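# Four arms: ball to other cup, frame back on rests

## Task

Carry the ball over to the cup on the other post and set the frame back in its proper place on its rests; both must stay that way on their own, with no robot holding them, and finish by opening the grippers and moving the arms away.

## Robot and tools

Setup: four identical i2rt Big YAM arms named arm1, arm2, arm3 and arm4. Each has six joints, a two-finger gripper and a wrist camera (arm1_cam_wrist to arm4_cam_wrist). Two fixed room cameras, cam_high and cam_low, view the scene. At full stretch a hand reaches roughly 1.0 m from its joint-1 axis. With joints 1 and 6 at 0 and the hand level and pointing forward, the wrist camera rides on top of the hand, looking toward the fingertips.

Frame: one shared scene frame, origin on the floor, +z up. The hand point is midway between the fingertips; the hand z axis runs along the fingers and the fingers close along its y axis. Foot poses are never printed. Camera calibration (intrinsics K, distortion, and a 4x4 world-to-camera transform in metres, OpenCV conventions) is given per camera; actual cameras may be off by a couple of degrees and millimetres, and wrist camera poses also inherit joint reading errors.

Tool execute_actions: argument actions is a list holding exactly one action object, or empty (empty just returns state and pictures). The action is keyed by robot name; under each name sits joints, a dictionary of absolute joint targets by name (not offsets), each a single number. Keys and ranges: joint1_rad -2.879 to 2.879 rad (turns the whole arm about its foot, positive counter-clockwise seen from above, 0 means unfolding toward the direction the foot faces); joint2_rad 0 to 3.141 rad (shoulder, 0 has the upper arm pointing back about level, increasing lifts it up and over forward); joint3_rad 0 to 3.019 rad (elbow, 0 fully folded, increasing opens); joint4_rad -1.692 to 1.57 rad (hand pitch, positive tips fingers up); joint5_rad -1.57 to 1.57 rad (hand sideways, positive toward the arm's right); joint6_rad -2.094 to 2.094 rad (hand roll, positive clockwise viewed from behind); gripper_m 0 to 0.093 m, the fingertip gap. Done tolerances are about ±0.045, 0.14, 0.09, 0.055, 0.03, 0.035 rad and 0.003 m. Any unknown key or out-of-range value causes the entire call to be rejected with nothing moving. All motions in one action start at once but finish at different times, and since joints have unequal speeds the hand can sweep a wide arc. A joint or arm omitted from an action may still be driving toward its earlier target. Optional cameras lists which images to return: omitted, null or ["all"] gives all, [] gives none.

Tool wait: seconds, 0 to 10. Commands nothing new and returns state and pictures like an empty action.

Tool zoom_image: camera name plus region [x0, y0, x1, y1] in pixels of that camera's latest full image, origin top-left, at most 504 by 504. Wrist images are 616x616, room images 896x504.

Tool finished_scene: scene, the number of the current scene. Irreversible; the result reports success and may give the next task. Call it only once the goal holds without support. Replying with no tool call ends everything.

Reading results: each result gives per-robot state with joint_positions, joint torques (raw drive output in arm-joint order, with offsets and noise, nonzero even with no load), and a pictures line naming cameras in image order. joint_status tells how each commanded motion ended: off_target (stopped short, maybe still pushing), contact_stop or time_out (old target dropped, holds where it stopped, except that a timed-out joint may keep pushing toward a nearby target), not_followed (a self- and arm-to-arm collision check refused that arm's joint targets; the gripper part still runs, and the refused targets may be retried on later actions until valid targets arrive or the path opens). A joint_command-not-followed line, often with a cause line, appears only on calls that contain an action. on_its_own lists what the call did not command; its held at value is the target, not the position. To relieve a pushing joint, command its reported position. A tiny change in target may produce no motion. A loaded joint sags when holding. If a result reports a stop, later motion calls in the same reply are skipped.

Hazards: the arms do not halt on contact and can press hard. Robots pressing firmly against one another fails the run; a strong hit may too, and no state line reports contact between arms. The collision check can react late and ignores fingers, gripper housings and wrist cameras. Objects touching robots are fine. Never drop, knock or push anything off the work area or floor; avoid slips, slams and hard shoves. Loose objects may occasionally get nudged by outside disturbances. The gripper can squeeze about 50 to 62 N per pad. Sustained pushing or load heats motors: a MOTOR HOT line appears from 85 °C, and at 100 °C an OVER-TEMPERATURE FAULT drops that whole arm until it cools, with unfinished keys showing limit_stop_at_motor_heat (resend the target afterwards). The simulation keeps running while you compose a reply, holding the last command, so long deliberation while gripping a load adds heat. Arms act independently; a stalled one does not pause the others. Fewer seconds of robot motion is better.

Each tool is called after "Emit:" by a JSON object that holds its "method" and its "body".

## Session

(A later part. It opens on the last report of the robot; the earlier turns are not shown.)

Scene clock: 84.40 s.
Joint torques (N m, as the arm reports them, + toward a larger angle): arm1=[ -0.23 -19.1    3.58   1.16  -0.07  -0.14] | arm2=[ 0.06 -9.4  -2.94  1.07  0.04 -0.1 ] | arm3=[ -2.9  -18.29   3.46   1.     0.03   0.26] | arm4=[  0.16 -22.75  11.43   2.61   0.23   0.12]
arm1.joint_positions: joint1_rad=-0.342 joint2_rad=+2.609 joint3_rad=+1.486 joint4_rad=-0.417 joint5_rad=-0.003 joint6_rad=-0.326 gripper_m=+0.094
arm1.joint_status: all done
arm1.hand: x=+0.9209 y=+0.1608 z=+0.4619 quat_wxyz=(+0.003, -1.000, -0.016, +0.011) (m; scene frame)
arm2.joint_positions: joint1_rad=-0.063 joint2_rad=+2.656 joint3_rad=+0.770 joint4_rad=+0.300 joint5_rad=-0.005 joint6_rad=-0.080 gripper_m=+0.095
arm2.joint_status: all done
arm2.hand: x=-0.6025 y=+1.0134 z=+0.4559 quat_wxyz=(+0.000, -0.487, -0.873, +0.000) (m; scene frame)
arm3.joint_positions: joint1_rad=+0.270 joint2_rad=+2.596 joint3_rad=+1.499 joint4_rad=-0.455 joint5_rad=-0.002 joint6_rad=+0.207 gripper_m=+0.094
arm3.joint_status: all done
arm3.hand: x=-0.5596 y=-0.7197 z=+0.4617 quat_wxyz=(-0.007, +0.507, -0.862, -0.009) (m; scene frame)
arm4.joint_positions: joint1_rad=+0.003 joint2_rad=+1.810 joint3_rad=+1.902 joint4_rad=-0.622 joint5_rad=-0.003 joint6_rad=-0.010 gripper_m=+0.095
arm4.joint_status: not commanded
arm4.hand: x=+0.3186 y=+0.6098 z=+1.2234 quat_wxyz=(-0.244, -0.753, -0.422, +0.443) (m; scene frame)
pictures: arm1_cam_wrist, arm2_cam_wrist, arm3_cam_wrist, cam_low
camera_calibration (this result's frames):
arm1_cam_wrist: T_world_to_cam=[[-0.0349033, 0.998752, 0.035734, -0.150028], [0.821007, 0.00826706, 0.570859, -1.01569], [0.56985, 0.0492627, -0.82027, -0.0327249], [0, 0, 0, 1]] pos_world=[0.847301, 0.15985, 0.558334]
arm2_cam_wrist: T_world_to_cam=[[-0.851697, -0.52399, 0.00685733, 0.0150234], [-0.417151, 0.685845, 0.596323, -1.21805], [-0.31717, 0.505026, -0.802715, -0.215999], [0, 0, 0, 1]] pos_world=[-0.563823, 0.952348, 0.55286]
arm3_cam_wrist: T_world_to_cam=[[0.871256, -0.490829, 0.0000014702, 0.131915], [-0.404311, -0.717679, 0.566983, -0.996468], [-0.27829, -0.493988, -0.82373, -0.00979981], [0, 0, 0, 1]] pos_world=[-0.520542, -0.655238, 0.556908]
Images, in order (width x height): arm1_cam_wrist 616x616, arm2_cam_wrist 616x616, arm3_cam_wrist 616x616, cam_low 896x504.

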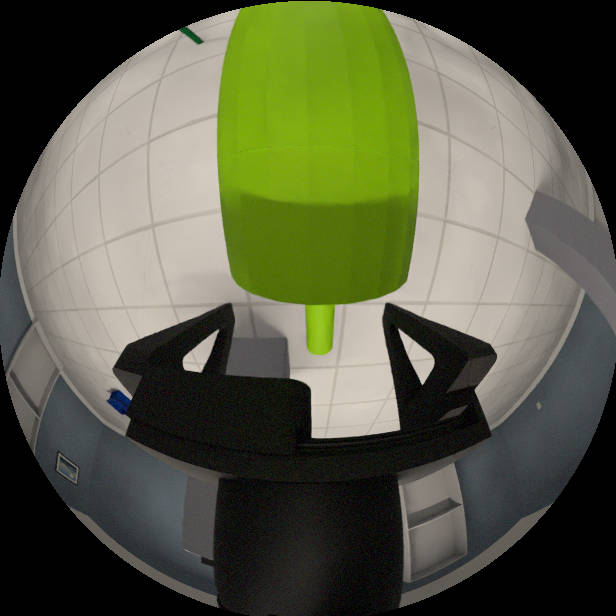

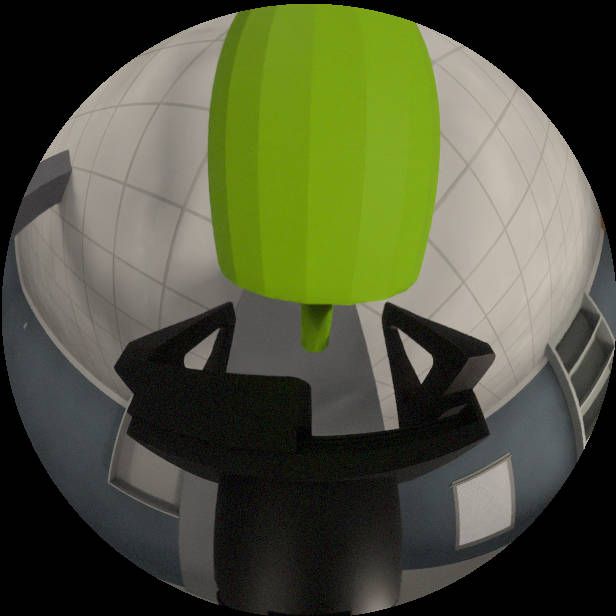

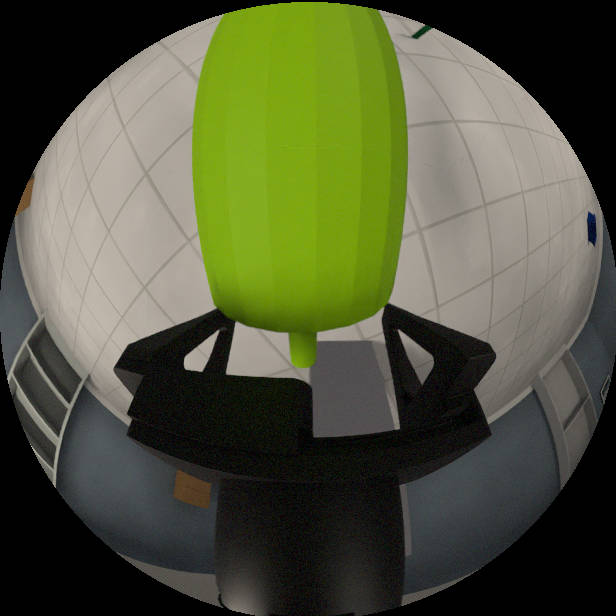

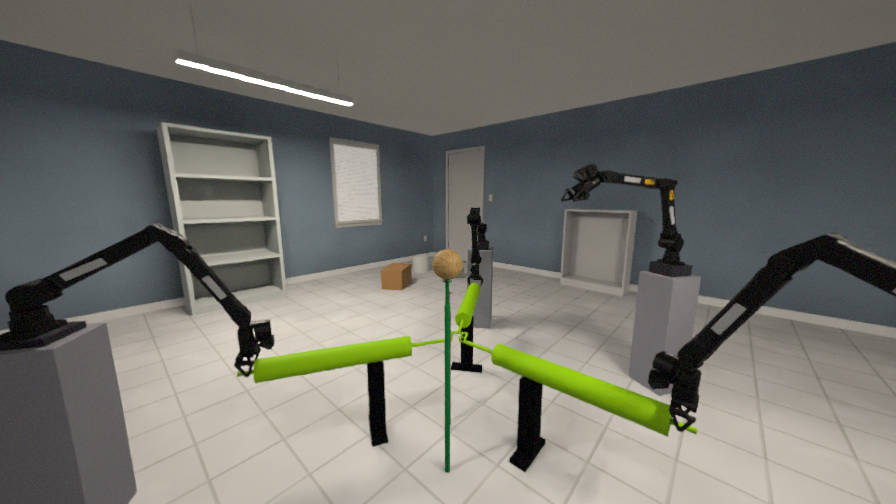

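Emit:
{"method": "execute_actions", "body": {"actions": [{"arm1":{"joints":{"joint1_rad":-0.36,"joint2_rad":2.672,"joint4_rad":-0.37}},"arm2":{"joints":{"joint1_rad":-0.075,"joint2_rad":2.73,"joint3_rad":0.805,"joint4_rad":0.35}},"arm3":{"joints":{"joint1_rad":0.29,"joint2_rad":2.66}}}], "cameras": ["arm1_cam_wrist","arm2_cam_wrist","arm3_cam_wrist"]}}

Scene clock: 88.23 s.
Joint torques (N m, as the arm reports them, + toward a larger angle): arm1=[ -0.38 -18.83   3.31   1.12  -0.07  -0.15] | arm2=[-0.15 -9.56 -3.14  1.14  0.05 -0.1 ] | arm3=[ -0.91 -17.86   3.19   0.82   0.02   0.27] | arm4=[  0.19 -22.69  11.44   2.61   0.23   0.13]
arm1.joint_positions: joint1_rad=-0.355 joint2_rad=+2.647 joint3_rad=+1.486 joint4_rad=-0.387 joint5_rad=-0.003 joint6_rad=-0.326 gripper_m=+0.094
arm1.joint_status: all done
arm1.hand: x=+0.9327 y=+0.1646 z=+0.4424 quat_wxyz=(+0.002, -1.000, -0.010, +0.008) (m; scene frame)
arm2.joint_positions: joint1_rad=-0.063 joint2_rad=+2.713 joint3_rad=+0.806 joint4_rad=+0.332 joint5_rad=-0.005 joint6_rad=-0.080 gripper_m=+0.095
arm2.joint_status: all done
arm2.hand: x=-0.6021 y=+1.0123 z=+0.4374 quat_wxyz=(-0.004, -0.487, -0.873, +0.003) (m; scene frame)
arm3.joint_positions: joint1_rad=+0.275 joint2_rad=+2.635 joint3_rad=+1.499 joint4_rad=-0.453 joint5_rad=-0.002 joint6_rad=+0.207 gripper_m=+0.094
arm3.joint_status: all done
arm3.hand: x=-0.5668 y=-0.7354 z=+0.4413 quat_wxyz=(+0.006, +0.509, -0.861, +0.003) (m; scene frame)
arm4.joint_positions: joint1_rad=+0.003 joint2_rad=+1.810 joint3_rad=+1.902 joint4_rad=-0.622 joint5_rad=-0.003 joint6_rad=-0.010 gripper_m=+0.095
arm4.joint_status: not commanded
arm4.hand: x=+0.3186 y=+0.6098 z=+1.2234 quat_wxyz=(-0.244, -0.753, -0.422, +0.443) (m; scene frame)
pictures: arm1_cam_wrist, arm2_cam_wrist, arm3_cam_wrist
camera_calibration (this result's frames):
arm1_cam_wrist: T_world_to_cam=[[-0.0225535, 0.999185, 0.0334865, -0.163355], [0.81708, -0.000878479, 0.576524, -1.01165], [0.576083, 0.0403638, -0.816394, -0.0616931], [0, 0, 0, 1]] pos_world=[0.858452, 0.164824, 0.538343]
arm2_cam_wrist: T_world_to_cam=[[-0.851704, -0.523966, 0.00766258, 0.0145908], [-0.419966, 0.691253, 0.588046, -1.20963], [-0.313413, 0.497623, -0.808791, -0.217818], [0, 0, 0, 1]] pos_world=[-0.563842, 0.952194, 0.535035]
arm3_cam_wrist: T_world_to_cam=[[0.873375, -0.486986, 0.00775755, 0.131162], [-0.39506, -0.699017, 0.596073, -0.992891], [-0.284857, -0.52366, -0.802893, -0.071132], [0, 0, 0, 1]] pos_world=[-0.527067, -0.667423, 0.533706]
Images, in order (width x height): arm1_cam_wrist 616x616, arm2_cam_wrist 616x616, arm3_cam_wrist 616x616.

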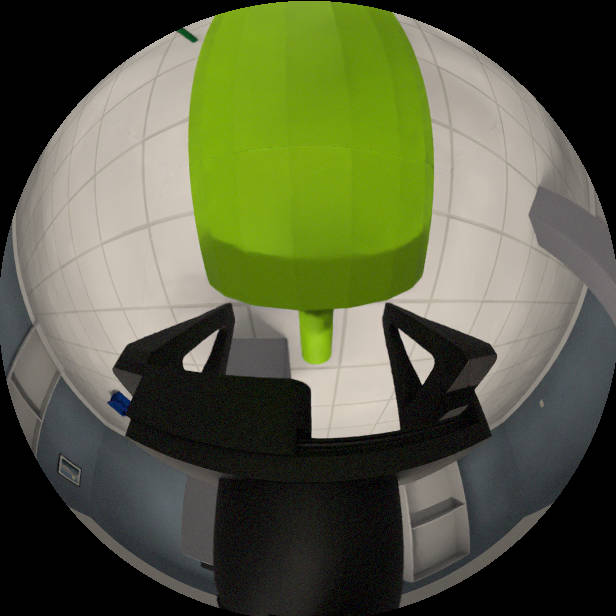

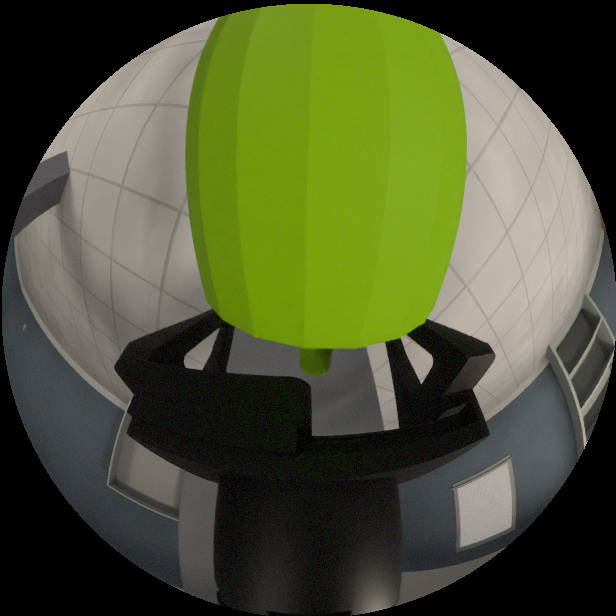

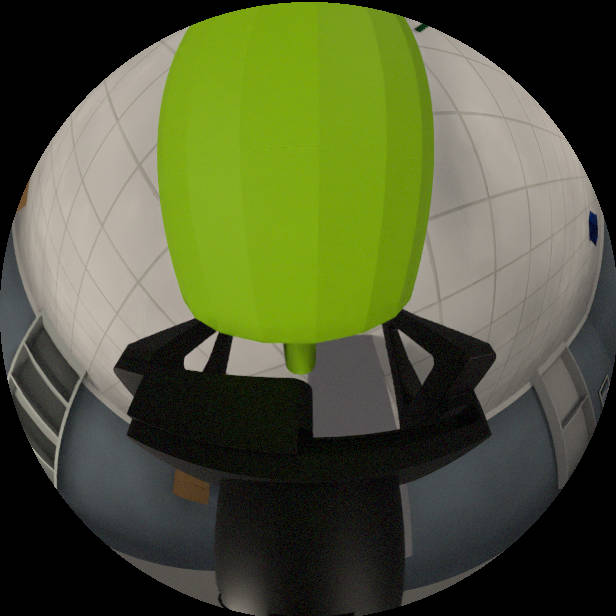

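Emit:
{"method": "execute_actions", "body": {"actions": [{"arm1":{"joints":{"gripper_m":0}},"arm2":{"joints":{"gripper_m":0,"joint1_rad":-0.085}},"arm3":{"joints":{"gripper_m":0,"joint1_rad":0.3}}}], "cameras": []}}

Emit:
{"method": "execute_actions", "body": {"actions": [{"arm1":{"joints":{"joint2_rad":2.48,"joint3_rad":1.425,"joint4_rad":-0.48}},"arm2":{"joints":{"joint2_rad":2.49,"joint3_rad":0.667,"joint4_rad":0.255}},"arm3":{"joints":{"joint2_rad":2.465,"joint3_rad":1.445,"joint4_rad":-0.515}}}], "cameras": ["cam_low"]}}

Scene clock: 101.03 s.
Joint torques (N m, as the arm reports them, + toward a larger angle): arm1=[ -0.3  -18.89   3.34   1.06  -0.28  -0.06] | arm2=[-0.52 -9.61 -3.16  0.93 -0.09 -0.12] | arm3=[ -1.14 -17.93   3.14   0.77   0.05   0.24] | arm4=[  0.18 -22.73  11.43   2.62   0.23   0.13]
arm1.joint_positions: joint1_rad=-0.357 joint2_rad=+2.647 joint3_rad=+1.485 joint4_rad=-0.385 joint5_rad=+0.001 joint6_rad=-0.335 gripper_m=+0.019
arm1.joint_status: gripper_m off_target (ended at +0.019, target +0.000)
arm1.hand: x=+0.9329 y=+0.1663 z=+0.4423 quat_wxyz=(+0.004, -1.000, -0.013, +0.008) (m; scene frame)
arm2.joint_positions: joint1_rad=-0.070 joint2_rad=+2.713 joint3_rad=+0.807 joint4_rad=+0.333 joint5_rad=-0.001 joint6_rad=-0.080 gripper_m=+0.019
arm2.joint_status: gripper_m off_target (ended at +0.019, target +0.000); the others done
arm2.hand: x=-0.6040 y=+1.0107 z=+0.4373 quat_wxyz=(-0.004, -0.490, -0.872, +0.005) (m; scene frame)
arm3.joint_positions: joint1_rad=+0.287 joint2_rad=+2.635 joint3_rad=+1.499 joint4_rad=-0.452 joint5_rad=-0.003 joint6_rad=+0.211 gripper_m=+0.019
arm3.joint_status: gripper_m off_target (ended at +0.019, target +0.000); the others done
arm3.hand: x=-0.5732 y=-0.7331 z=+0.4413 quat_wxyz=(+0.006, +0.512, -0.859, +0.003) (m; scene frame)
arm4.joint_positions: joint1_rad=+0.003 joint2_rad=+1.810 joint3_rad=+1.902 joint4_rad=-0.622 joint5_rad=-0.003 joint6_rad=-0.010 gripper_m=+0.095
arm4.joint_status: not commanded
arm4.hand: x=+0.3186 y=+0.6098 z=+1.2234 quat_wxyz=(-0.244, -0.753, -0.422, +0.443) (m; scene frame)
pictures: none
No camera images: the call's "cameras" was empty. Leave "cameras" out to get every camera's image.

Scene clock: 102.10 s.
Joint torques (N m, as the arm reports them, + toward a larger angle): arm1=[  0.01 -22.9    4.17   0.1   -0.34   0.  ] | arm2=[ -0.4  -12.19  -3.22   0.    -0.09  -0.13] | arm3=[ -1.38 -23.07   4.12   0.38   0.     0.2 ] | arm4=[  0.17 -22.74  11.42   2.61   0.23   0.13]
arm1.joint_positions: joint1_rad=-0.362 joint2_rad=+2.509 joint3_rad=+1.421 joint4_rad=-0.469 joint5_rad=+0.003 joint6_rad=-0.341 gripper_m=+0.019
arm1.joint_status: all done
arm1.hand: x=+0.9308 y=+0.1697 z=+0.5034 quat_wxyz=(+0.004, -1.000, -0.014, +0.003) (m; scene frame)
arm2.joint_positions: joint1_rad=-0.071 joint2_rad=+2.519 joint3_rad=+0.675 joint4_rad=+0.267 joint5_rad=-0.001 joint6_rad=-0.078 gripper_m=+0.019
arm2.joint_status: all done
arm2.hand: x=-0.6058 y=+1.0145 z=+0.5002 quat_wxyz=(-0.002, -0.491, -0.871, +0.004) (m; scene frame)
arm3.joint_positions: joint1_rad=+0.291 joint2_rad=+2.508 joint3_rad=+1.435 joint4_rad=-0.513 joint5_rad=-0.002 joint6_rad=+0.214 gripper_m=+0.019
arm3.joint_status: all done
arm3.hand: x=-0.5741 y=-0.7296 z=+0.4973 quat_wxyz=(+0.005, +0.513, -0.859, +0.002) (m; scene frame)
arm4.joint_positions: joint1_rad=+0.003 joint2_rad=+1.810 joint3_rad=+1.902 joint4_rad=-0.622 joint5_rad=-0.003 joint6_rad=-0.010 gripper_m=+0.095
arm4.joint_status: not commanded
arm4.hand: x=+0.3186 y=+0.6098 z=+1.2234 quat_wxyz=(-0.244, -0.753, -0.422, +0.443) (m; scene frame)
pictures: cam_low
Images, in order (width x height): cam_low 896x504.

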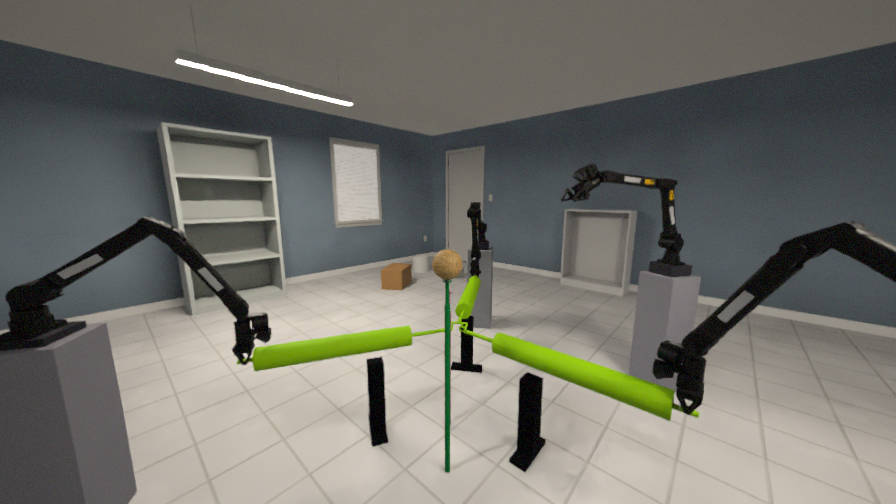

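Emit:
{"method": "execute_actions", "body": {"actions": [{"arm1":{"joints":{"joint2_rad":2.308,"joint3_rad":1.348,"joint4_rad":-0.587}},"arm2":{"joints":{"joint2_rad":2.20,"joint3_rad":0.545,"joint4_rad":0.10}},"arm3":{"joints":{"joint2_rad":2.285,"joint3_rad":1.375,"joint4_rad":-0.62}}}], "cameras": []}}

Emit:
{"method": "execute_actions", "body": {"actions": [{"arm1":{"joints":{"joint2_rad":2.142,"joint3_rad":1.32,"joint4_rad":-0.722}},"arm2":{"joints":{"joint2_rad":1.89,"joint3_rad":0.485,"joint4_rad":-0.145}},"arm3":{"joints":{"joint2_rad":2.12,"joint3_rad":1.352,"joint4_rad":-0.76}}}], "cameras": []}}

Emit:
{"method": "execute_actions", "body": {"actions": [{"arm1":{"joints":{"joint2_rad":1.996,"joint3_rad":1.345,"joint4_rad":-0.882}},"arm2":{"joints":{"joint2_rad":1.58,"joint3_rad":0.50,"joint4_rad":-0.457}},"arm3":{"joints":{"joint2_rad":1.977,"joint3_rad":1.385,"joint4_rad":-0.92}}}], "cameras": []}}

Emit:
{"method": "execute_actions", "body": {"actions": [{"arm1":{"joints":{"joint2_rad":1.875,"joint3_rad":1.408,"joint4_rad":-1.062}},"arm2":{"joints":{"joint2_rad":1.33,"joint3_rad":0.575,"joint4_rad":-0.78}},"arm3":{"joints":{"joint2_rad":1.86,"joint3_rad":1.45,"joint4_rad":-1.10}}}], "cameras": ["cam_low","cam_high","arm4_cam_wrist"]}}

Emit:
{"method": "zoom_image", "body": {"camera": "cam_high", "region": [400, 210, 520, 310]}}

Emit:
{"method": "zoom_image", "body": {"camera": "cam_low", "region": [400, 230, 520, 310]}}

Scene clock: 112.40 s.
Joint torques (N m, as the arm reports them, + toward a larger angle): arm1=[  0.32 -21.32   4.66   0.06  -0.3    0.02] | arm2=[ -0.57 -11.52  -1.28  -0.04  -0.08  -0.13] | arm3=[ -1.58 -21.87   5.06   0.59  -0.02   0.18] | arm4=[  0.22 -22.71  11.43   2.62   0.23   0.12]
arm1.joint_positions: joint1_rad=-0.363 joint2_rad=+2.324 joint3_rad=+1.346 joint4_rad=-0.574 joint5_rad=+0.002 joint6_rad=-0.342 gripper_m=+0.019
arm1.joint_status: all done
arm1.hand: x=+0.9302 y=+0.1702 z=+0.5855 quat_wxyz=(+0.004, -1.000, -0.014, +0.005) (m; scene frame)
arm2.joint_positions: joint1_rad=-0.071 joint2_rad=+2.231 joint3_rad=+0.546 joint4_rad=+0.116 joint5_rad=-0.001 joint6_rad=-0.078 gripper_m=+0.019
arm2.joint_status: all done
arm2.hand: x=-0.6060 y=+1.0157 z=+0.5802 quat_wxyz=(-0.005, -0.491, -0.871, +0.006) (m; scene frame)
arm3.joint_positions: joint1_rad=+0.292 joint2_rad=+2.320 joint3_rad=+1.361 joint4_rad=-0.622 joint5_rad=-0.001 joint6_rad=+0.216 gripper_m=+0.019
arm3.joint_status: all done
arm3.hand: x=-0.5744 y=-0.7295 z=+0.5820 quat_wxyz=(+0.003, +0.513, -0.859, +0.001) (m; scene frame)
arm4.joint_positions: joint1_rad=+0.003 joint2_rad=+1.810 joint3_rad=+1.902 joint4_rad=-0.622 joint5_rad=-0.003 joint6_rad=-0.010 gripper_m=+0.095
arm4.joint_status: not commanded
arm4.hand: x=+0.3186 y=+0.6098 z=+1.2234 quat_wxyz=(-0.244, -0.753, -0.422, +0.443) (m; scene frame)
pictures: none
No camera images: the call's "cameras" was empty. Leave "cameras" out to get every camera's image.

Scene clock: 113.37 s.
Joint torques (N m, as the arm reports them, + toward a larger angle): arm1=[  0.03 -20.44   5.58   0.08  -0.24   0.  ] | arm2=[ -0.88 -10.36   1.47  -0.08  -0.07  -0.11] | arm3=[ -1.55 -21.06   6.01   0.71  -0.07   0.18] | arm4=[  0.17 -22.7   11.43   2.61   0.23   0.13]
arm1.joint_positions: joint1_rad=-0.362 joint2_rad=+2.157 joint3_rad=+1.316 joint4_rad=-0.711 joint5_rad=+0.001 joint6_rad=-0.341 gripper_m=+0.019
arm1.joint_status: all done
arm1.hand: x=+0.9302 y=+0.1692 z=+0.6660 quat_wxyz=(+0.003, -1.000, -0.014, +0.006) (m; scene frame)
arm2.joint_positions: joint1_rad=-0.071 joint2_rad=+1.919 joint3_rad=+0.481 joint4_rad=-0.128 joint5_rad=-0.002 joint6_rad=-0.078 gripper_m=+0.019
arm2.joint_status: all done
arm2.hand: x=-0.6052 y=+1.0152 z=+0.6566 quat_wxyz=(-0.007, -0.491, -0.871, +0.007) (m; scene frame)
arm3.joint_positions: joint1_rad=+0.292 joint2_rad=+2.152 joint3_rad=+1.336 joint4_rad=-0.765 joint5_rad=+0.000 joint6_rad=+0.217 gripper_m=+0.019
arm3.joint_status: all done
arm3.hand: x=-0.5747 y=-0.7306 z=+0.6645 quat_wxyz=(+0.002, +0.512, -0.859, +0.001) (m; scene frame)
arm4.joint_positions: joint1_rad=+0.003 joint2_rad=+1.810 joint3_rad=+1.902 joint4_rad=-0.622 joint5_rad=-0.003 joint6_rad=-0.010 gripper_m=+0.095
arm4.joint_status: not commanded
arm4.hand: x=+0.3186 y=+0.6098 z=+1.2234 quat_wxyz=(-0.244, -0.753, -0.422, +0.443) (m; scene frame)
pictures: none
No camera images: the call's "cameras" was empty. Leave "cameras" out to get every camera's image.

Scene clock: 114.43 s.
Joint torques (N m, as the arm reports them, + toward a larger angle): arm1=[ -0.65 -19.36   8.16  -0.15  -0.02  -0.07] | arm2=[-0.05 -8.42  4.88 -0.06 -0.06 -0.14] | arm3=[ -1.54 -19.67   8.6    0.32  -0.26   0.18] | arm4=[  0.22 -22.73  11.43   2.62   0.23   0.12]
arm1.joint_positions: joint1_rad=-0.350 joint2_rad=+2.007 joint3_rad=+1.319 joint4_rad=-0.863 joint5_rad=-0.004 joint6_rad=-0.334 gripper_m=+0.019
arm1.joint_status: all done
arm1.hand: x=+0.9316 y=+0.1609 z=+0.7448 quat_wxyz=(+0.001, -1.000, -0.016, +0.007) (m; scene frame)
arm2.joint_positions: joint1_rad=-0.071 joint2_rad=+1.607 joint3_rad=+0.489 joint4_rad=-0.440 joint5_rad=-0.002 joint6_rad=-0.078 gripper_m=+0.019
arm2.joint_status: all done
arm2.hand: x=-0.6021 y=+1.0098 z=+0.7351 quat_wxyz=(-0.010, -0.491, -0.871, +0.009) (m; scene frame)
arm3.joint_positions: joint1_rad=+0.292 joint2_rad=+2.004 joint3_rad=+1.339 joint4_rad=-0.918 joint5_rad=+0.004 joint6_rad=+0.218 gripper_m=+0.019
arm3.joint_status: all done
arm3.hand: x=-0.5753 y=-0.7369 z=+0.7429 quat_wxyz=(+0.002, +0.512, -0.859, +0.004) (m; scene frame)
arm4.joint_positions: joint1_rad=+0.003 joint2_rad=+1.810 joint3_rad=+1.902 joint4_rad=-0.622 joint5_rad=-0.003 joint6_rad=-0.010 gripper_m=+0.095
arm4.joint_status: not commanded
arm4.hand: x=+0.3186 y=+0.6098 z=+1.2234 quat_wxyz=(-0.244, -0.753, -0.422, +0.443) (m; scene frame)
pictures: none
No camera images: the call's "cameras" was empty. Leave "cameras" out to get every camera's image.

Scene clock: 115.50 s.
Joint torques (N m, as the arm reports them, + toward a larger angle): arm1=[ -0.68 -19.07   9.24  -0.47   0.    -0.08] | arm2=[-0.37 -6.57  9.12 -0.51 -0.08 -0.13] | arm3=[ -1.4  -19.32   9.64  -0.03  -0.19   0.17] | arm4=[  0.14 -22.7   11.43   2.59   0.23   0.12]
arm1.joint_positions: joint1_rad=-0.351 joint2_rad=+1.890 joint3_rad=+1.376 joint4_rad=-1.034 joint5_rad=-0.005 joint6_rad=-0.334 gripper_m=+0.019
arm1.joint_status: all done
arm1.hand: x=+0.9310 y=+0.1615 z=+0.8232 quat_wxyz=(+0.001, -1.000, -0.016, +0.008) (m; scene frame)
arm2.joint_positions: joint1_rad=-0.071 joint2_rad=+1.345 joint3_rad=+0.542 joint4_rad=-0.749 joint5_rad=-0.002 joint6_rad=-0.078 gripper_m=+0.019
arm2.joint_status: all done
arm2.hand: x=-0.6025 y=+1.0115 z=+0.8121 quat_wxyz=(-0.013, -0.491, -0.871, +0.011) (m; scene frame)
arm3.joint_positions: joint1_rad=+0.292 joint2_rad=+1.887 joint3_rad=+1.400 joint4_rad=-1.089 joint5_rad=+0.003 joint6_rad=+0.218 gripper_m=+0.019
arm3.joint_status: all done
arm3.hand: x=-0.5755 y=-0.7366 z=+0.8232 quat_wxyz=(+0.000, +0.512, -0.859, +0.001) (m; scene frame)
arm4.joint_positions: joint1_rad=+0.003 joint2_rad=+1.810 joint3_rad=+1.902 joint4_rad=-0.622 joint5_rad=-0.003 joint6_rad=-0.010 gripper_m=+0.095
arm4.joint_status: not commanded
arm4.hand: x=+0.3186 y=+0.6098 z=+1.2234 quat_wxyz=(-0.244, -0.753, -0.422, +0.443) (m; scene frame)
pictures: arm4_cam_wrist, cam_high, cam_low
camera_calibration (this result's frames):
arm4_cam_wrist: T_world_to_cam=[[-0.848532, 0.529128, -0.00407131, -0.0443962], [0.479347, 0.765397, -0.429412, -0.0849401], [-0.224098, -0.366321, -0.9031, 1.52045], [0, 0, 0, 1]] pos_world=[0.343774, 0.645478, 1.33646]
Images, in order (width x height): arm4_cam_wrist 616x616, cam_high 896x504, cam_low 896x504.

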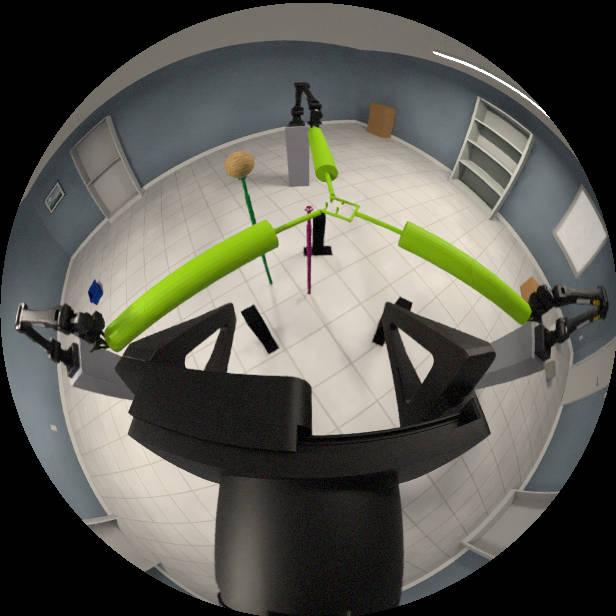

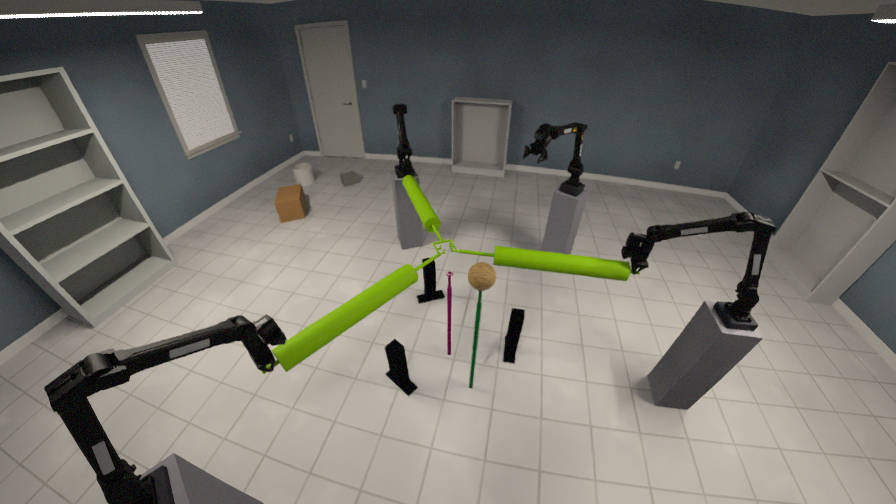

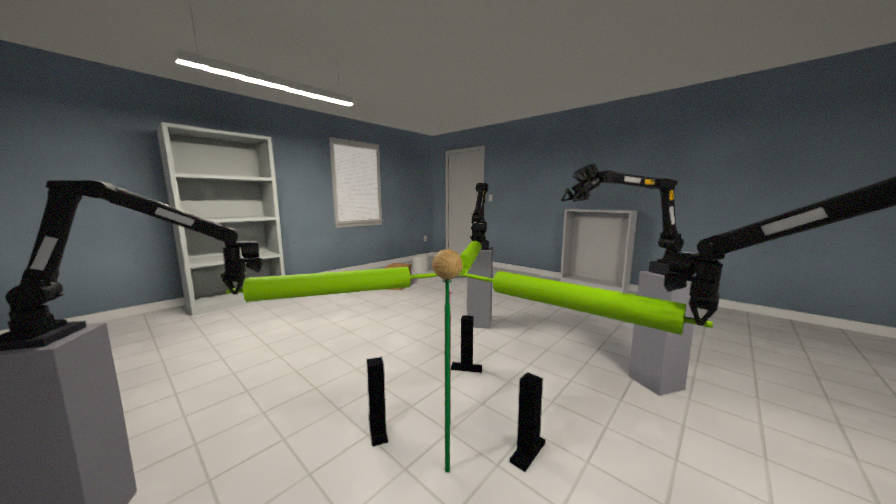

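Region (400, 210, 520, 310) of cam_high's 896x504 image, scaled by 4.200, with more detail than that image has.

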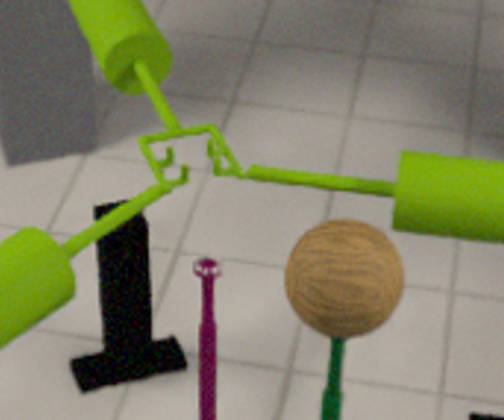

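Region (400, 230, 520, 310) of cam_low's 896x504 image, scaled by 4.200, with more detail than that image has.

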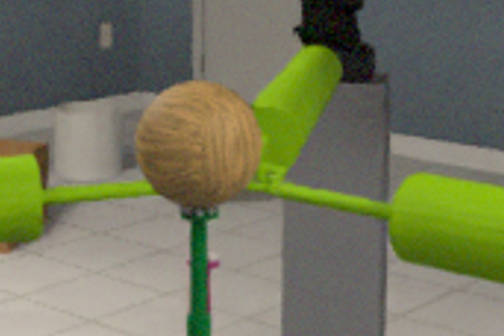

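Emit:
{"method": "execute_actions", "body": {"actions": [{"arm1":{"joints":{"joint1_rad":-0.205,"joint2_rad":1.717,"joint3_rad":1.127,"joint4_rad":-0.935,"joint6_rad":-0.183}},"arm2":{"joints":{"joint1_rad":-0.039,"joint2_rad":1.6,"joint3_rad":0.886,"joint4_rad":-0.84,"joint6_rad":-0.035}},"arm3":{"joints":{"joint1_rad":0.107,"joint2_rad":1.727,"joint3_rad":1.218,"joint4_rad":-1.0,"joint6_rad":0.03}}}], "cameras": []}}

Emit:
{"method": "execute_actions", "body": {"actions": [{"arm1":{"joints":{"joint1_rad":-0.004,"joint2_rad":1.572,"joint3_rad":0.924,"joint4_rad":-0.877,"joint6_rad":0.018}},"arm2":{"joints":{"joint1_rad":-0.018,"joint2_rad":1.83,"joint3_rad":1.225,"joint4_rad":-0.95,"joint6_rad":-0.012}},"arm3":{"joints":{"joint1_rad":-0.108,"joint2_rad":1.627,"joint3_rad":1.076,"joint4_rad":-0.958,"joint6_rad":-0.185}}}], "cameras": ["cam_low","cam_high","arm4_cam_wrist"]}}

Emit:
{"method": "zoom_image", "body": {"camera": "cam_low", "region": [400, 230, 520, 310]}}

Emit:
{"method": "zoom_image", "body": {"camera": "arm4_cam_wrist", "region": [210, 140, 330, 230]}}

Scene clock: 143.00 s.
Joint torques (N m, as the arm reports them, + toward a larger angle): arm1=[  0.1  -17.13   7.26   0.81  -0.58   0.01] | arm2=[ 1.15 -9.67  9.13 -0.25 -0.05  0.12] | arm3=[ -1.53 -18.45   7.98   1.03   0.2    0.12] | arm4=[  0.22 -22.73  11.42   2.6    0.23   0.12]
arm1.joint_positions: joint1_rad=-0.207 joint2_rad=+1.746 joint3_rad=+1.115 joint4_rad=-0.944 joint5_rad=+0.008 joint6_rad=-0.191 gripper_m=+0.019
arm1.joint_status: all done
arm1.hand: x=+0.9937 y=+0.0747 z=+0.8089 quat_wxyz=(+0.004, -1.000, -0.017, -0.006) (m; scene frame)
arm2.joint_positions: joint1_rad=-0.046 joint2_rad=+1.604 joint3_rad=+0.855 joint4_rad=-0.816 joint5_rad=-0.002 joint6_rad=-0.049 gripper_m=+0.019
arm2.joint_status: all done
arm2.hand: x=-0.5446 y=+0.9174 z=+0.8200 quat_wxyz=(-0.007, -0.493, -0.870, +0.007) (m; scene frame)
arm3.joint_positions: joint1_rad=+0.101 joint2_rad=+1.771 joint3_rad=+1.188 joint4_rad=-1.012 joint5_rad=-0.007 joint6_rad=+0.033 gripper_m=+0.019
arm3.joint_status: all done
arm3.hand: x=-0.5099 y=-0.8306 z=+0.8101 quat_wxyz=(+0.011, +0.509, -0.861, +0.002) (m; scene frame)
arm4.joint_positions: joint1_rad=+0.003 joint2_rad=+1.810 joint3_rad=+1.902 joint4_rad=-0.622 joint5_rad=-0.003 joint6_rad=-0.010 gripper_m=+0.095
arm4.joint_status: not commanded
arm4.hand: x=+0.3186 y=+0.6098 z=+1.2234 quat_wxyz=(-0.244, -0.753, -0.422, +0.443) (m; scene frame)
pictures: none
No camera images: the call's "cameras" was empty. Leave "cameras" out to get every camera's image.

Scene clock: 144.03 s.
Joint torques (N m, as the arm reports them, + toward a larger angle): arm1=[  0.05 -13.54   7.55   0.41  -0.58   0.01] | arm2=[  0.98 -13.24  10.85  -0.7   -0.03   0.11] | arm3=[ -1.71 -16.12   7.93   0.79   0.14   0.12] | arm4=[  0.19 -22.72  11.43   2.61   0.23   0.13]
arm1.joint_positions: joint1_rad=-0.005 joint2_rad=+1.593 joint3_rad=+0.905 joint4_rad=-0.874 joint5_rad=+0.009 joint6_rad=+0.009 gripper_m=+0.019
arm1.joint_status: all done
arm1.hand: x=+1.0547 y=-0.0152 z=+0.8082 quat_wxyz=(+0.004, -1.000, -0.017, +0.001) (m; scene frame)
arm2.joint_positions: joint1_rad=-0.025 joint2_rad=+1.837 joint3_rad=+1.182 joint4_rad=-0.912 joint5_rad=-0.002 joint6_rad=-0.025 gripper_m=+0.019
arm2.joint_status: all done
arm2.hand: x=-0.4852 y=+0.8279 z=+0.8201 quat_wxyz=(-0.006, -0.495, -0.869, +0.006) (m; scene frame)
arm3.joint_positions: joint1_rad=-0.113 joint2_rad=+1.668 joint3_rad=+1.044 joint4_rad=-0.965 joint5_rad=-0.006 joint6_rad=-0.180 gripper_m=+0.019
arm3.joint_status: all done
arm3.hand: x=-0.4528 y=-0.9206 z=+0.8096 quat_wxyz=(+0.008, +0.509, -0.861, -0.002) (m; scene frame)
arm4.joint_positions: joint1_rad=+0.003 joint2_rad=+1.810 joint3_rad=+1.902 joint4_rad=-0.622 joint5_rad=-0.003 joint6_rad=-0.010 gripper_m=+0.095
arm4.joint_status: not commanded
arm4.hand: x=+0.3186 y=+0.6098 z=+1.2234 quat_wxyz=(-0.244, -0.753, -0.422, +0.443) (m; scene frame)
pictures: arm4_cam_wrist, cam_high, cam_low
camera_calibration (this result's frames):
arm4_cam_wrist: T_world_to_cam=[[-0.848532, 0.529128, -0.00407131, -0.0443962], [0.479347, 0.765397, -0.429412, -0.0849401], [-0.224098, -0.366321, -0.9031, 1.52045], [0, 0, 0, 1]] pos_world=[0.343774, 0.645478, 1.33646]
Images, in order (width x height): arm4_cam_wrist 616x616, cam_high 896x504, cam_low 896x504.

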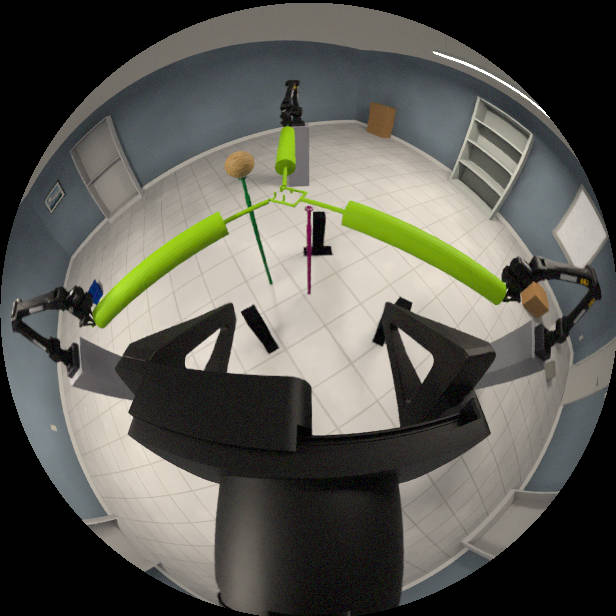

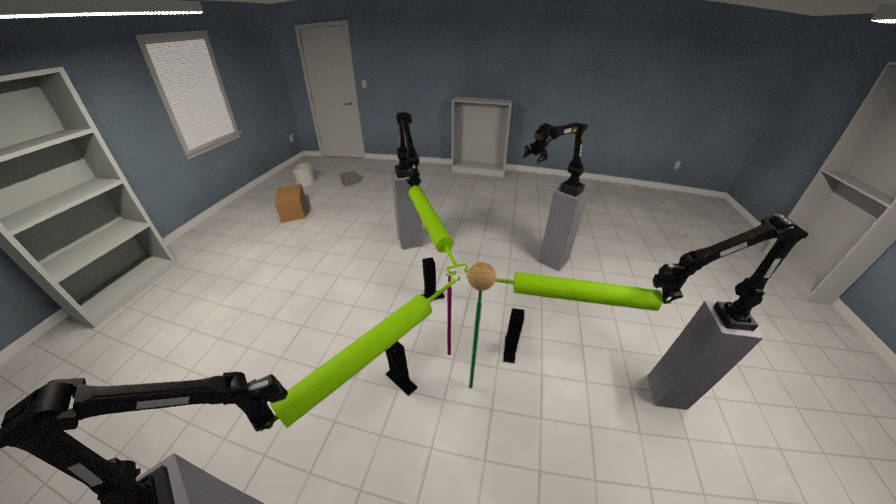

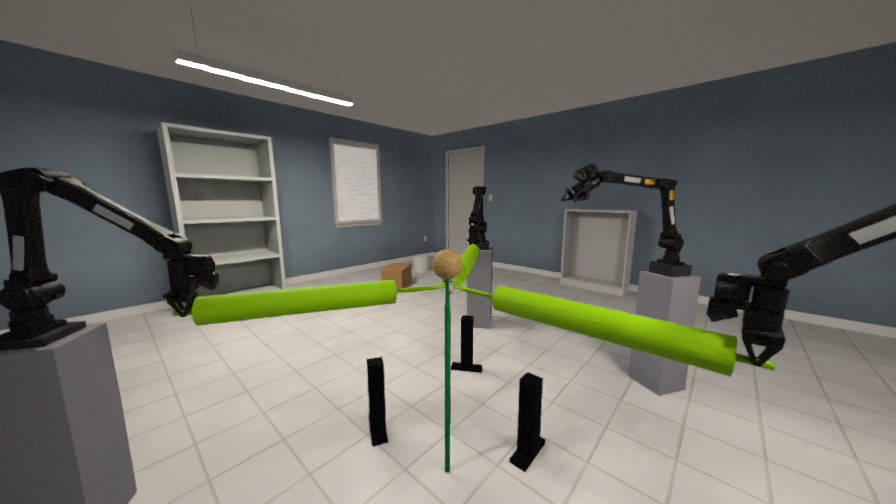

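Region (400, 230, 520, 310) of cam_low's 896x504 image, scaled by 4.200, with more detail than that image has.

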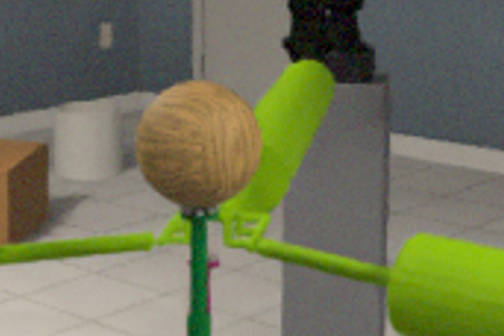

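Region (210, 140, 330, 230) of arm4_cam_wrist's 616x616 image, scaled by 4.200, with more detail than that image has; it fills the top 378 rows of this view, and the rest is white.

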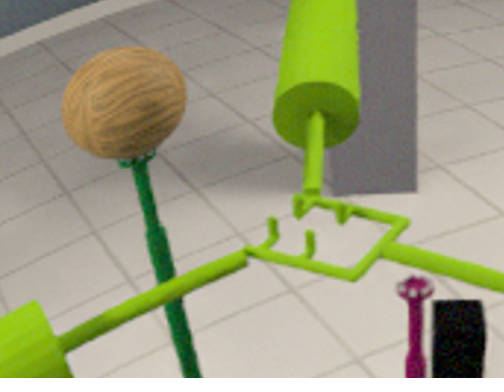

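Emit:
{"method": "execute_actions", "body": {"actions": [{"arm1":{"joints":{"joint1_rad":0.248,"joint2_rad":1.405,"joint3_rad":0.768,"joint4_rad":-0.9,"joint6_rad":0.272}},"arm2":{"joints":{"joint1_rad":0.03,"joint2_rad":2.055,"joint3_rad":1.64,"joint4_rad":-1.125,"joint6_rad":0.03}},"arm3":{"joints":{"joint1_rad":-0.352,"joint2_rad":1.6,"joint3_rad":1.075,"joint4_rad":-0.958,"joint6_rad":-0.435}},"arm4":{"joints":{"joint1_rad":0.15,"joint2_rad":2.25,"joint3_rad":2.3,"joint4_rad":-0.45}}}], "cameras": ["cam_low","cam_high","arm4_cam_wrist"]}}

Emit:
{"method": "zoom_image", "body": {"camera": "cam_low", "region": [400, 240, 520, 320]}}

Emit:
{"method": "zoom_image", "body": {"camera": "arm4_cam_wrist", "region": [220, 110, 400, 250]}}

Scene clock: 159.63 s.
Joint torques (N m, as the arm reports them, + toward a larger angle): arm1=[  0.14 -10.49   7.8    0.38  -0.45   0.01] | arm2=[  0.12 -17.22  13.19  -0.4   -0.07  -0.06] | arm3=[ -2.1  -16.83   7.92   0.73  -0.02   0.02] | arm4=[  0.65 -29.98  17.84   2.56   0.12   0.11]
arm1.joint_positions: joint1_rad=+0.246 joint2_rad=+1.424 joint3_rad=+0.746 joint4_rad=-0.898 joint5_rad=+0.007 joint6_rad=+0.264 gripper_m=+0.019
arm1.joint_status: all done
arm1.hand: x=+1.1336 y=-0.0941 z=+0.8192 quat_wxyz=(+0.004, -1.000, -0.015, -0.005) (m; scene frame)
arm2.joint_positions: joint1_rad=+0.035 joint2_rad=+2.064 joint3_rad=+1.579 joint4_rad=-1.098 joint5_rad=-0.001 joint6_rad=+0.035 gripper_m=+0.019
arm2.joint_status: all done
arm2.hand: x=-0.4030 y=+0.7549 z=+0.8297 quat_wxyz=(+0.001, -0.494, -0.869, +0.002) (m; scene frame)
arm3.joint_positions: joint1_rad=-0.352 joint2_rad=+1.652 joint3_rad=+1.044 joint4_rad=-0.963 joint5_rad=-0.003 joint6_rad=-0.419 gripper_m=+0.019
arm3.joint_status: all done
arm3.hand: x=-0.3791 y=-0.9940 z=+0.8162 quat_wxyz=(-0.001, +0.508, -0.861, -0.003) (m; scene frame)
arm4.joint_positions: joint1_rad=+0.145 joint2_rad=+2.261 joint3_rad=+2.231 joint4_rad=-0.470 joint5_rad=-0.001 joint6_rad=-0.009 gripper_m=+0.095
arm4.joint_status: all done
arm4.hand: x=+0.3558 y=+0.4256 z=+1.0817 quat_wxyz=(-0.280, -0.715, -0.470, +0.435) (m; scene frame)
pictures: arm4_cam_wrist, cam_high, cam_low
camera_calibration (this result's frames):
arm4_cam_wrist: T_world_to_cam=[[-0.914287, 0.405064, -0.00162842, 0.157622], [0.361458, 0.814036, -0.454636, 0.02589], [-0.182831, -0.416256, -0.890676, 1.32653], [0, 0, 0, 1]] pos_world=[0.377285, 0.467255, 1.19354]
Images, in order (width x height): arm4_cam_wrist 616x616, cam_high 896x504, cam_low 896x504.

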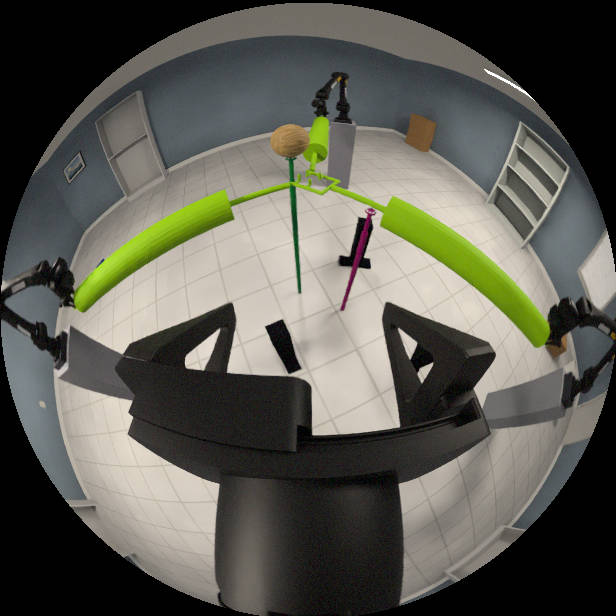

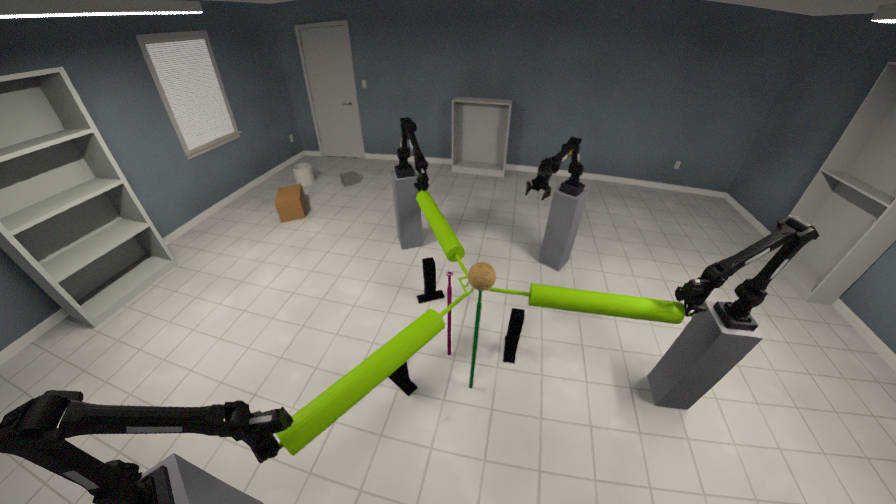

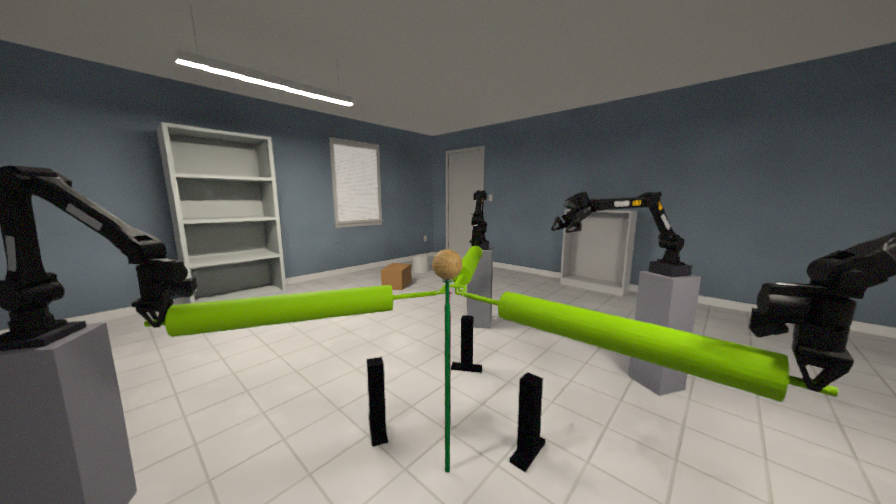

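Region (400, 240, 520, 320) of cam_low's 896x504 image, scaled by 4.200, with more detail than that image has.

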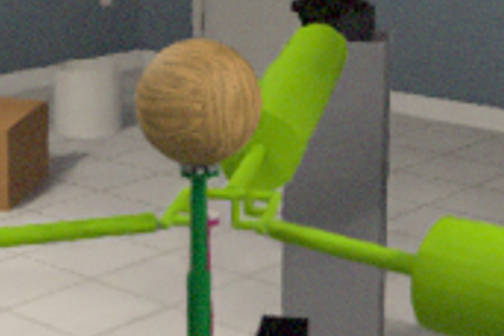

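Region (220, 110, 400, 250) of arm4_cam_wrist's 616x616 image, scaled by 2.800, with more detail than that image has.

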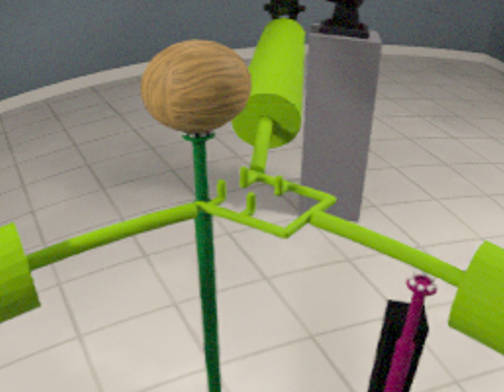

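Emit:
{"method": "execute_actions", "body": {"actions": [{"arm1":{"joints":{"joint1_rad":0.477,"joint2_rad":1.39,"joint3_rad":0.755,"joint6_rad":0.50}},"arm2":{"joints":{"joint1_rad":0.024,"joint2_rad":2.255,"joint3_rad":1.97,"joint4_rad":-1.23}},"arm3":{"joints":{"joint1_rad":-0.528,"joint2_rad":1.575,"joint3_rad":1.055,"joint6_rad":-0.612}}}], "cameras": ["cam_low","arm4_cam_wrist"]}}

Emit:
{"method": "zoom_image", "body": {"camera": "cam_low", "region": [410, 250, 490, 310]}}

Emit:
{"method": "zoom_image", "body": {"camera": "arm4_cam_wrist", "region": [250, 120, 350, 200]}}

Scene clock: 167.20 s.
Joint torques (N m, as the arm reports them, + toward a larger angle): arm1=[ -0.2  -11.53   7.78   0.41  -0.15  -0.03] | arm2=[ -0.06 -20.3   14.3   -0.21  -0.19  -0.05] | arm3=[ -2.44 -16.77   7.69   0.81  -0.23  -0.02] | arm4=[  0.6  -29.95  17.83   2.59   0.12   0.11]
arm1.joint_positions: joint1_rad=+0.480 joint2_rad=+1.424 joint3_rad=+0.732 joint4_rad=-0.900 joint5_rad=+0.000 joint6_rad=+0.495 gripper_m=+0.019
arm1.joint_status: all done
arm1.hand: x=+1.1709 y=-0.1621 z=+0.8153 quat_wxyz=(+0.005, -1.000, -0.017, -0.012) (m; scene frame)
arm2.joint_positions: joint1_rad=+0.029 joint2_rad=+2.273 joint3_rad=+1.902 joint4_rad=-1.208 joint5_rad=+0.002 joint6_rad=+0.035 gripper_m=+0.019
arm2.joint_status: all done
arm2.hand: x=-0.3654 y=+0.6877 z=+0.8144 quat_wxyz=(+0.000, -0.497, -0.868, +0.005) (m; scene frame)
arm3.joint_positions: joint1_rad=-0.525 joint2_rad=+1.629 joint3_rad=+1.028 joint4_rad=-0.966 joint5_rad=+0.002 joint6_rad=-0.591 gripper_m=+0.019
arm3.joint_status: all done
arm3.hand: x=-0.3444 y=-1.0609 z=+0.8197 quat_wxyz=(-0.003, +0.508, -0.861, -0.001) (m; scene frame)
arm4.joint_positions: joint1_rad=+0.145 joint2_rad=+2.261 joint3_rad=+2.231 joint4_rad=-0.470 joint5_rad=-0.001 joint6_rad=-0.009 gripper_m=+0.095
arm4.joint_status: not commanded
arm4.hand: x=+0.3558 y=+0.4256 z=+1.0817 quat_wxyz=(-0.280, -0.715, -0.470, +0.435) (m; scene frame)
pictures: arm4_cam_wrist, cam_low
camera_calibration (this result's frames):
arm4_cam_wrist: T_world_to_cam=[[-0.914287, 0.405064, -0.00162842, 0.157622], [0.361458, 0.814036, -0.454636, 0.02589], [-0.182831, -0.416256, -0.890676, 1.32653], [0, 0, 0, 1]] pos_world=[0.377285, 0.467255, 1.19354]
Images, in order (width x height): arm4_cam_wrist 616x616, cam_low 896x504.

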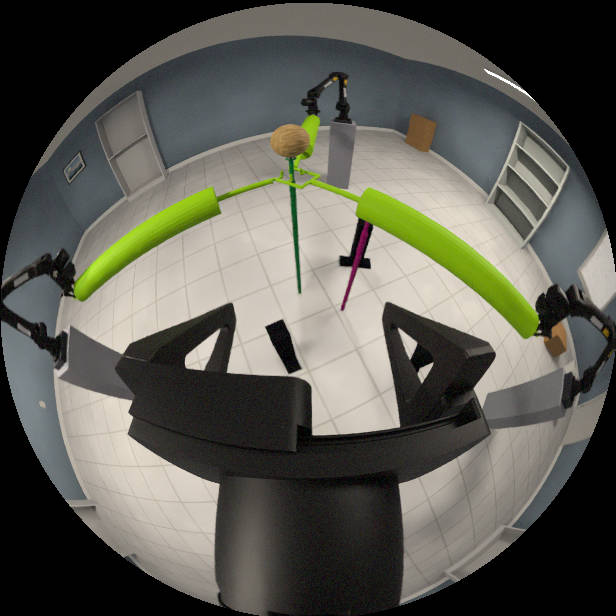

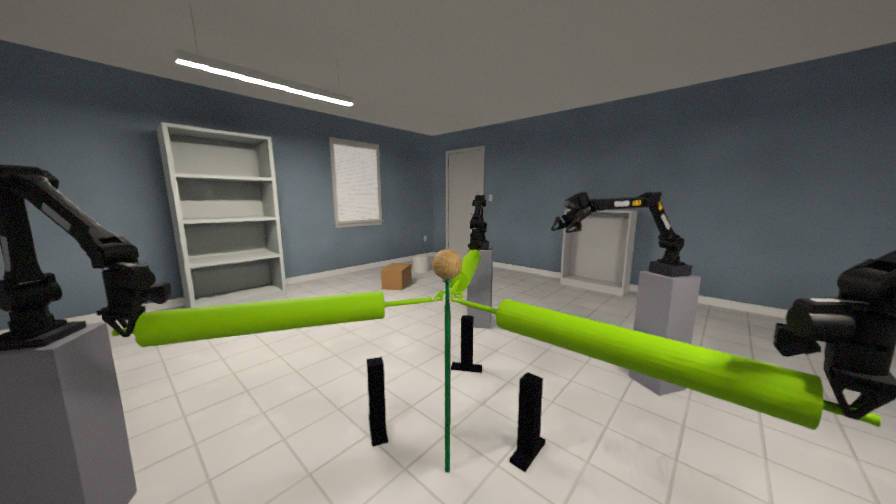

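Region (410, 250, 490, 310) of cam_low's 896x504 image, scaled by 6.300, with more detail than that image has; it fills the top 378 rows of this view, and the rest is white.

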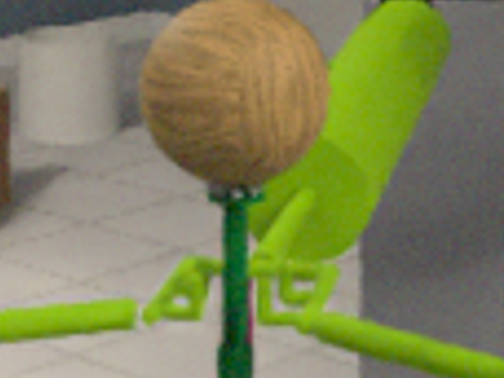

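Region (250, 120, 350, 200) of arm4_cam_wrist's 616x616 image, scaled by 5.040, with more detail than that image has; it fills the top 403 rows of this view, and the rest is white.

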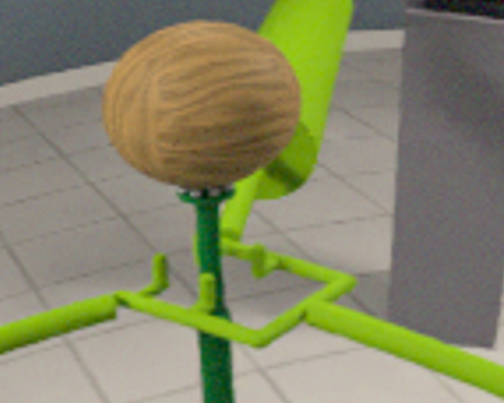

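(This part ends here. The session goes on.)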